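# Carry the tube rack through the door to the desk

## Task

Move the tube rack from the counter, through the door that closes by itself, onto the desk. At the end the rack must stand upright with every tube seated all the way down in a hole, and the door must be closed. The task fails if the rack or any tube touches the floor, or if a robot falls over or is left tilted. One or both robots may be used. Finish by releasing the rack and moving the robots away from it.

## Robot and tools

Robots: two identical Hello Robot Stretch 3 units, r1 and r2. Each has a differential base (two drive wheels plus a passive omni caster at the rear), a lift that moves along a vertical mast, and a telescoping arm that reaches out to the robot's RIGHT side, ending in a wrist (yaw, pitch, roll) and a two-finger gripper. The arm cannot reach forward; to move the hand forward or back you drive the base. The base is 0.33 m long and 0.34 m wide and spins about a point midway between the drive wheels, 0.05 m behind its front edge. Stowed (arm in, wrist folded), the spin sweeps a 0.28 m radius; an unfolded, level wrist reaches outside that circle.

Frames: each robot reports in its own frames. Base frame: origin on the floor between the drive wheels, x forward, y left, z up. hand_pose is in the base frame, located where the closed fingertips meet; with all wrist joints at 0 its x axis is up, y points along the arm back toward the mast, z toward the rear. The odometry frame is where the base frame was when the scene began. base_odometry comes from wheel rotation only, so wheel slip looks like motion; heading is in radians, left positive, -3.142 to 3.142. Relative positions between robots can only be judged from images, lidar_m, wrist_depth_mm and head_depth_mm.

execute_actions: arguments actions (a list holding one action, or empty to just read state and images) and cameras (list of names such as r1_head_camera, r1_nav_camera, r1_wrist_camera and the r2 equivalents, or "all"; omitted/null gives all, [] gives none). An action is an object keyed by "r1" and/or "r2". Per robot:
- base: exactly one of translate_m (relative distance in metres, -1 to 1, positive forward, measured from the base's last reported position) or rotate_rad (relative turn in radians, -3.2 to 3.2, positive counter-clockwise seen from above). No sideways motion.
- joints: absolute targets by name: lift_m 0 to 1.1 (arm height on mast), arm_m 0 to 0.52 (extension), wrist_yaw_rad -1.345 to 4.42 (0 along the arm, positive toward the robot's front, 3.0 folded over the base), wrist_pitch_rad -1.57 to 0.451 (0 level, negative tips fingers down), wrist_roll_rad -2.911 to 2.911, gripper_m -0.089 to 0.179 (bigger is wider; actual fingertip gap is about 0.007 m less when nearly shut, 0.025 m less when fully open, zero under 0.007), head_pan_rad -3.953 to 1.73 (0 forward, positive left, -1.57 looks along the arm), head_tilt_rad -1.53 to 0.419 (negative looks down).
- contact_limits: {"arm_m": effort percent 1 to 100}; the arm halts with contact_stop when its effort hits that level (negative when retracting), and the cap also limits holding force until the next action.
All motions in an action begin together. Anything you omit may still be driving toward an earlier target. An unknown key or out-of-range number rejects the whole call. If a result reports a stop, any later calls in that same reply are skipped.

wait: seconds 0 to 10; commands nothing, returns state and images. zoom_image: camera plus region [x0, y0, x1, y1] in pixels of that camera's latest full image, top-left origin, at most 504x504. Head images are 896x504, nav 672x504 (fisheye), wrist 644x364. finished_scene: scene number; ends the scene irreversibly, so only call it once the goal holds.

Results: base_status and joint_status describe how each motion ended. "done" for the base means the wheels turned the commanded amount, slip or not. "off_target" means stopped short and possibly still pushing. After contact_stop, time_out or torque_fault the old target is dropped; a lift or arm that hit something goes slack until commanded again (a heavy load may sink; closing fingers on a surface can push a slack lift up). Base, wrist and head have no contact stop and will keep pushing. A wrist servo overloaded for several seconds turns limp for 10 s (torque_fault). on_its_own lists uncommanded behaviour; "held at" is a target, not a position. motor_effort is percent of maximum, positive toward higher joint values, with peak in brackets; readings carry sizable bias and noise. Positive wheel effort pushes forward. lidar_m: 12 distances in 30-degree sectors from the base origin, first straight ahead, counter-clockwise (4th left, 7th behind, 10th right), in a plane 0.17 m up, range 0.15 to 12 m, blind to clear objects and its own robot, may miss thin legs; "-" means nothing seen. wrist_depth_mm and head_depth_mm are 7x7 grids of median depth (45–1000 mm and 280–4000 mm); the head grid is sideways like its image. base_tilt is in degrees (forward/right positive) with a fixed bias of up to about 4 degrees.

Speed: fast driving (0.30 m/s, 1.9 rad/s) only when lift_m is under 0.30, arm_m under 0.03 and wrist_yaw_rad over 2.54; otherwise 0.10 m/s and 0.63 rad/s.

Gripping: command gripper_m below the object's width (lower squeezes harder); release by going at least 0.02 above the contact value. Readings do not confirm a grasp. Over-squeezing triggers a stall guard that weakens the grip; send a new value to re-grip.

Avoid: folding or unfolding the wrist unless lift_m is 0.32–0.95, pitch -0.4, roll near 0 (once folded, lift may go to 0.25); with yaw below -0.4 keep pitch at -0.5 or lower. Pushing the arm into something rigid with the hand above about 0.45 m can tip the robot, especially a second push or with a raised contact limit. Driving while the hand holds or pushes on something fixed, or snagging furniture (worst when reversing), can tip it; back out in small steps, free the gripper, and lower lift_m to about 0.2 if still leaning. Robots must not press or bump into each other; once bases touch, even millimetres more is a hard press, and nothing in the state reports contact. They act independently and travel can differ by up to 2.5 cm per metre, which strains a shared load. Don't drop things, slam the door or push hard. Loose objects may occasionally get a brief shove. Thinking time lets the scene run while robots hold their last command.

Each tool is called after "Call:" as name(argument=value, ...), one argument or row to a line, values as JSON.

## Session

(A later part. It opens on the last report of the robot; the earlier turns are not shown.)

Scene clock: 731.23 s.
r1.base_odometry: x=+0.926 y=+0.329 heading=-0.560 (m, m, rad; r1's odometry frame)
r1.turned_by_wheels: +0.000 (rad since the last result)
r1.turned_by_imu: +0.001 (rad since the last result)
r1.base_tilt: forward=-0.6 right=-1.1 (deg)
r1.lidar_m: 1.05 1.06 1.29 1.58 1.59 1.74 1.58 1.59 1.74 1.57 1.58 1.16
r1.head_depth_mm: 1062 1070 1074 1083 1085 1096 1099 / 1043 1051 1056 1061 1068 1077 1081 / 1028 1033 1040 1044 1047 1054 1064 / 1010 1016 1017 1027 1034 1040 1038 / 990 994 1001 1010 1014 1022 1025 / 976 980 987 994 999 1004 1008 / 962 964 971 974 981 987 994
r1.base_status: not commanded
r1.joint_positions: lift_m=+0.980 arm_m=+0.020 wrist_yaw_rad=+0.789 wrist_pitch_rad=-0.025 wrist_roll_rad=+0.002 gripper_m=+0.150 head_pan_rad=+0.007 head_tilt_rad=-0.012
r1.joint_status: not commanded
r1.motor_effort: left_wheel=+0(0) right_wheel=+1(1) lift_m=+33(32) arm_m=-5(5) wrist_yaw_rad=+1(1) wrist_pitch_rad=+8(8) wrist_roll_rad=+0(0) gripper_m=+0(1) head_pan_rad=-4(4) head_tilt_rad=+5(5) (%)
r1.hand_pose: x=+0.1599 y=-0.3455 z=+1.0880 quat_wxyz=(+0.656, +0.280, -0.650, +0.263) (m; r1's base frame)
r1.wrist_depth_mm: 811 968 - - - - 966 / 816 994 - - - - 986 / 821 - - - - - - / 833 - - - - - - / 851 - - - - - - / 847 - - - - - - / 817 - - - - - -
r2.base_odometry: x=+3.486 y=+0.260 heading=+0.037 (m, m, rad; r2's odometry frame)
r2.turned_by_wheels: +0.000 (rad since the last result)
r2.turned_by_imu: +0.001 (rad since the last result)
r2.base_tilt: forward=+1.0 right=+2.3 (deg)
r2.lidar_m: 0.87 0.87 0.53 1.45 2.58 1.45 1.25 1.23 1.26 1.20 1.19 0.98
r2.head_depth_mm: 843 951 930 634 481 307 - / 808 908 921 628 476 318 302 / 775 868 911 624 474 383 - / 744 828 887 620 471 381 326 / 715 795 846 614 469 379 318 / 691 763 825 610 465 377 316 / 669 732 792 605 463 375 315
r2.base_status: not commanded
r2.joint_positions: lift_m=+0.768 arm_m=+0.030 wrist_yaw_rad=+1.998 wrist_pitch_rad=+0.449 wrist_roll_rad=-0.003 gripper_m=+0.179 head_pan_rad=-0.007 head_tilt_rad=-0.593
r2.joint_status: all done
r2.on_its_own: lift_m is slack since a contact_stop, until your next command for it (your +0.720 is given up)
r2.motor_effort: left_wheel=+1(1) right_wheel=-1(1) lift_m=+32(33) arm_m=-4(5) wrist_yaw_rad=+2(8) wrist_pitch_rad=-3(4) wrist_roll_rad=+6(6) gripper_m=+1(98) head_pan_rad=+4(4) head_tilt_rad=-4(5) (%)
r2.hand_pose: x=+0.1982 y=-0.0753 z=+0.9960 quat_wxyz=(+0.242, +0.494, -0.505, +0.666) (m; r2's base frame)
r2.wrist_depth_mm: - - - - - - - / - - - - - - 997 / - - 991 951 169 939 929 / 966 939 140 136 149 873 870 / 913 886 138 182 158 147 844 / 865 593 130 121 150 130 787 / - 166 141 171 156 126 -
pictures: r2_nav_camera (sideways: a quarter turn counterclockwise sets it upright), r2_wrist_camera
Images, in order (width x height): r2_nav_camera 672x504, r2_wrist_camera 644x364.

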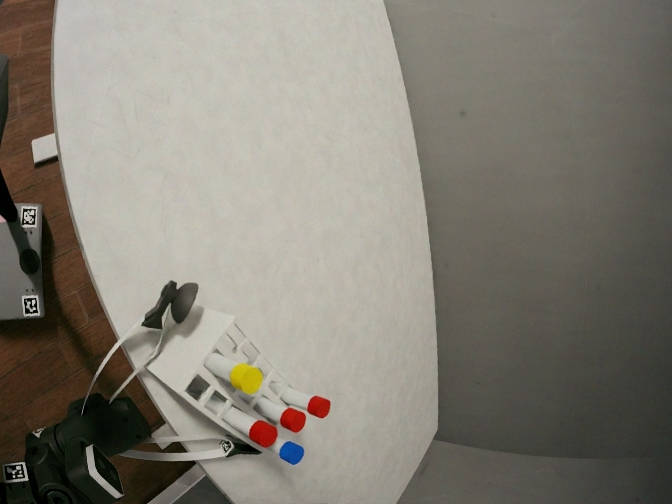

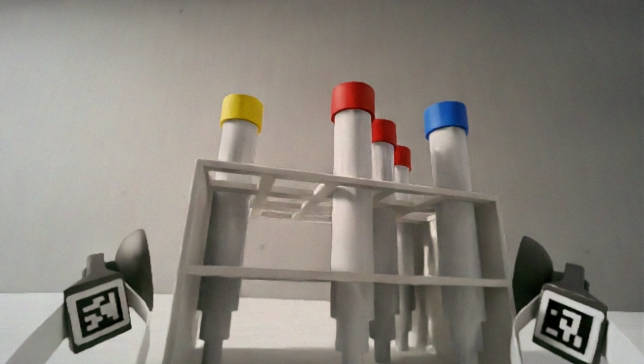

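Call:
execute_actions(
  actions=[
    {"r2": {"joints": {"lift_m": 0.88}}},
  ],
  cameras=["r2_wrist_camera"],
)

Call:
execute_actions(
  actions=[
    {"r2": {"base": {"translate_m": -0.35}, "joints": {"head_tilt_rad": -0.45}}},
  ],
  cameras=["r2_head_camera", "r2_nav_camera", "r1_nav_camera", "r1_head_camera"],
)

Scene clock: 742.40 s.
r1.base_odometry: x=+0.926 y=+0.329 heading=-0.560 (m, m, rad; r1's odometry frame)
r1.turned_by_wheels: +0.000 (rad since the last result)
r1.turned_by_imu: +0.001 (rad since the last result)
r1.base_tilt: forward=-0.7 right=-1.1 (deg)
r1.lidar_m: 1.05 1.06 1.29 1.58 1.59 1.74 1.58 1.59 1.74 1.57 1.58 1.17
r1.head_depth_mm: 1063 1068 1077 1085 1092 1098 1100 / 1043 1050 1054 1058 1068 1078 1086 / 1025 1030 1035 1046 1050 1054 1060 / 1009 1013 1019 1026 1031 1037 1045 / 992 998 1002 1008 1014 1022 1025 / 973 981 984 991 995 1003 1007 / 959 963 968 973 981 983 994
r1.base_status: not commanded
r1.joint_positions: lift_m=+0.980 arm_m=+0.020 wrist_yaw_rad=+0.789 wrist_pitch_rad=-0.025 wrist_roll_rad=+0.002 gripper_m=+0.150 head_pan_rad=+0.007 head_tilt_rad=-0.012
r1.joint_status: not commanded
r1.motor_effort: left_wheel=+0(0) right_wheel=+1(1) lift_m=+33(32) arm_m=-5(5) wrist_yaw_rad=+1(1) wrist_pitch_rad=+8(8) wrist_roll_rad=+0(0) gripper_m=+0(0) head_pan_rad=-4(4) head_tilt_rad=+4(5) (%)
r1.hand_pose: x=+0.1599 y=-0.3455 z=+1.0880 quat_wxyz=(+0.656, +0.280, -0.650, +0.263) (m; r1's base frame)
r1.wrist_depth_mm: 810 964 - - - - 952 / 809 983 - - - - 974 / 819 - - - - - - / 842 - - - - - - / 836 - - - - - - / 835 - - - - - - / 815 - - - - - -
r2.base_odometry: x=+3.486 y=+0.260 heading=+0.037 (m, m, rad; r2's odometry frame)
r2.turned_by_wheels: +0.000 (rad since the last result)
r2.turned_by_imu: +0.001 (rad since the last result)
r2.base_tilt: forward=+1.0 right=+2.3 (deg)
r2.lidar_m: 0.87 0.87 0.53 1.45 2.59 1.45 1.25 1.22 1.27 1.20 1.19 0.98
r2.head_depth_mm: 841 953 933 634 481 306 - / 805 906 918 630 477 317 302 / 777 868 909 623 474 383 - / 744 828 888 619 471 381 331 / 717 795 845 614 469 379 303 / 691 761 825 609 466 377 317 / 667 734 790 604 464 376 315
r2.base_status: not commanded
r2.joint_positions: lift_m=+0.880 arm_m=+0.030 wrist_yaw_rad=+1.998 wrist_pitch_rad=+0.425 wrist_roll_rad=+0.000 gripper_m=+0.179 head_pan_rad=-0.007 head_tilt_rad=-0.593
r2.joint_status: all done
r2.motor_effort: left_wheel=+1(1) right_wheel=-1(2) lift_m=+40(41) arm_m=-4(4) wrist_yaw_rad=+2(2) wrist_pitch_rad=+5(5) wrist_roll_rad=+4(6) gripper_m=+1(2) head_pan_rad=+4(4) head_tilt_rad=-5(5) (%)
r2.hand_pose: x=+0.2002 y=-0.0744 z=+1.1021 quat_wxyz=(+0.249, +0.501, -0.499, +0.662) (m; r2's base frame)
r2.wrist_depth_mm: - - - - - - - / - - - - 981 942 946 / - - 968 980 918 905 882 / 944 950 914 886 890 897 873 / 892 908 887 859 850 842 816 / 872 858 840 854 801 779 774 / 812 673 582 657 170 740 -
pictures: r2_wrist_camera
Images, in order (width x height): r2_wrist_camera 644x364.

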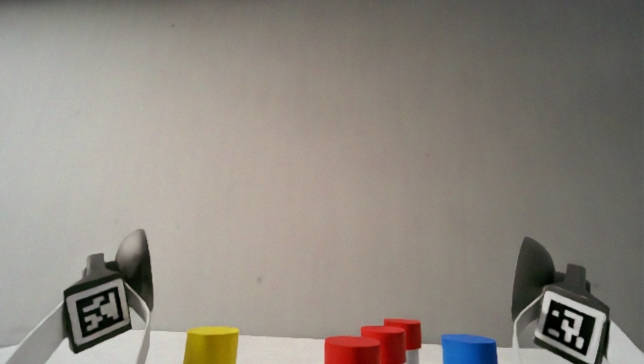

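Scene clock: 747.20 s.
r1.base_odometry: x=+0.926 y=+0.329 heading=-0.560 (m, m, rad; r1's odometry frame)
r1.turned_by_wheels: +0.000 (rad since the last result)
r1.turned_by_imu: +0.001 (rad since the last result)
r1.base_tilt: forward=-0.7 right=-1.1 (deg)
r1.lidar_m: 1.05 1.06 1.29 1.58 1.59 1.74 1.58 1.58 1.73 1.57 1.58 1.16
r1.head_depth_mm: 1066 1070 1079 1080 1086 1096 1101 / 1045 1050 1054 1061 1068 1078 1084 / 1026 1030 1040 1043 1049 1055 1062 / 1009 1013 1019 1026 1028 1041 1042 / 990 997 1007 1008 1012 1022 1030 / 975 982 986 990 998 1004 1006 / 959 964 969 978 982 985 991
r1.base_status: not commanded
r1.joint_positions: lift_m=+0.980 arm_m=+0.020 wrist_yaw_rad=+0.789 wrist_pitch_rad=-0.025 wrist_roll_rad=+0.002 gripper_m=+0.150 head_pan_rad=+0.007 head_tilt_rad=-0.012
r1.joint_status: not commanded
r1.motor_effort: left_wheel=+0(0) right_wheel=+1(0) lift_m=+33(32) arm_m=-5(5) wrist_yaw_rad=+1(1) wrist_pitch_rad=+8(8) wrist_roll_rad=+0(0) gripper_m=+1(0) head_pan_rad=-4(4) head_tilt_rad=+5(5) (%)
r1.hand_pose: x=+0.1599 y=-0.3455 z=+1.0880 quat_wxyz=(+0.656, +0.280, -0.650, +0.263) (m; r1's base frame)
r1.wrist_depth_mm: 809 970 - - - - 971 / 817 982 - - - - 980 / 818 - - - - - - / 833 - - - - - - / 825 - - - - - - / 845 - - - - - - / 795 - - - - - -
r2.base_odometry: x=+3.136 y=+0.247 heading=+0.037 (m, m, rad; r2's odometry frame)
r2.turned_by_wheels: +0.000 (rad since the last result)
r2.turned_by_imu: -0.001 (rad since the last result)
r2.base_tilt: forward=+1.0 right=+2.3 (deg)
r2.lidar_m: 1.20 0.77 1.30 1.99 2.13 1.04 0.92 0.92 1.00 1.33 1.32 1.26
r2.head_depth_mm: 1189 1311 1380 824 656 1586 1318 / 1134 1250 1314 813 594 1612 1306 / 1091 1192 1269 715 541 1609 1305 / 1046 1139 1221 799 537 1596 1299 / 1007 1091 1163 789 555 1537 1298 / 968 1052 1120 782 550 1479 1287 / 935 1010 1078 774 547 1430 1279
r2.base_status: done
r2.joint_positions: lift_m=+0.880 arm_m=+0.030 wrist_yaw_rad=+1.998 wrist_pitch_rad=+0.425 wrist_roll_rad=+0.000 gripper_m=+0.179 head_pan_rad=-0.007 head_tilt_rad=-0.458
r2.joint_status: all done
r2.motor_effort: left_wheel=+1(4) right_wheel=-3(8) lift_m=+40(40) arm_m=-4(4) wrist_yaw_rad=+3(2) wrist_pitch_rad=+5(5) wrist_roll_rad=+4(4) gripper_m=-1(0) head_pan_rad=+4(4) head_tilt_rad=+5(23) (%)
r2.hand_pose: x=+0.2002 y=-0.0744 z=+1.1021 quat_wxyz=(+0.249, +0.501, -0.499, +0.662) (m; r2's base frame)
r2.wrist_depth_mm: - - - - - - - / - - - - - - - / - - - - - - - / - - - - - - - / - - - - - - - / - - - - - - - / - 661 738 802 427 640 -
pictures: r1_head_camera (sideways: a quarter turn clockwise sets it upright), r1_nav_camera (sideways: a quarter turn counterclockwise sets it upright), r2_head_camera (sideways: a quarter turn clockwise sets it upright), r2_nav_camera (sideways: a quarter turn counterclockwise sets it upright)
Images, in order (width x height): r1_head_camera 896x504, r1_nav_camera 672x504, r2_head_camera 896x504, r2_nav_camera 672x504.

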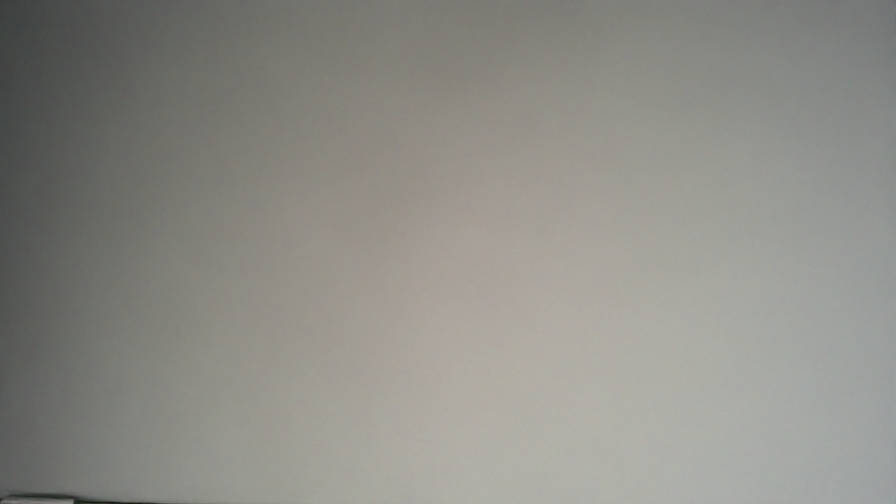

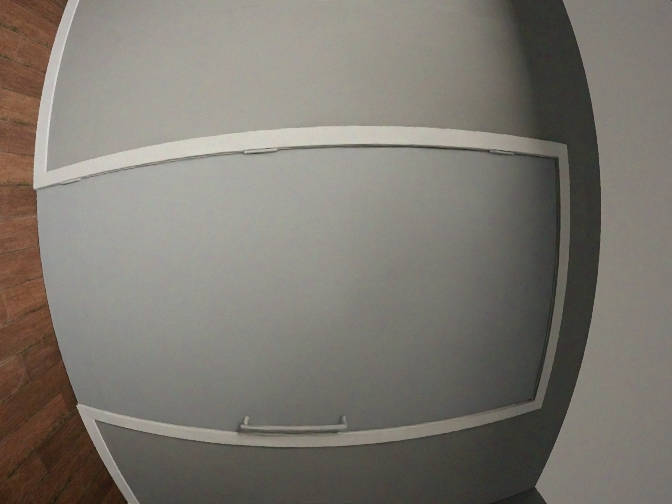

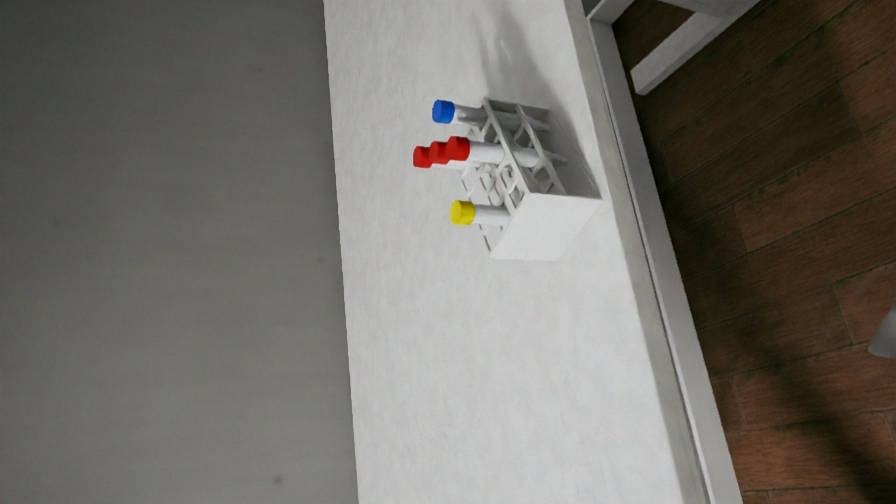

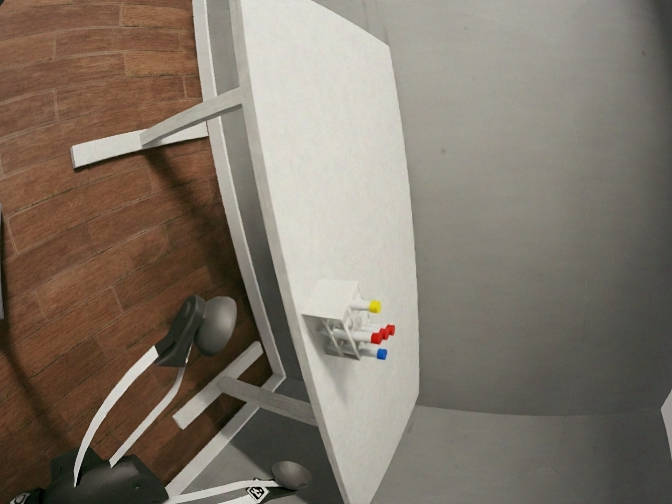

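Call:
zoom_image(
  camera="r2_head_camera",
  region=[390, 70, 630, 280],
)

Region (390, 70, 630, 280) of r2_head_camera's 896x504 image, scaled by 2.100, with more detail than that image has; it fills the top 441 rows of this view, and the rest is white.

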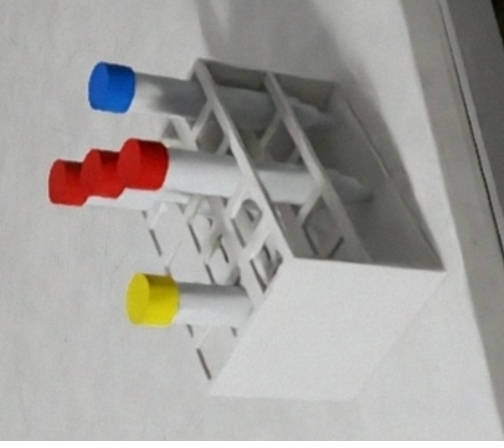

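Call:
finished_scene(
  scene=2,
)

The scene is finished: the task was done.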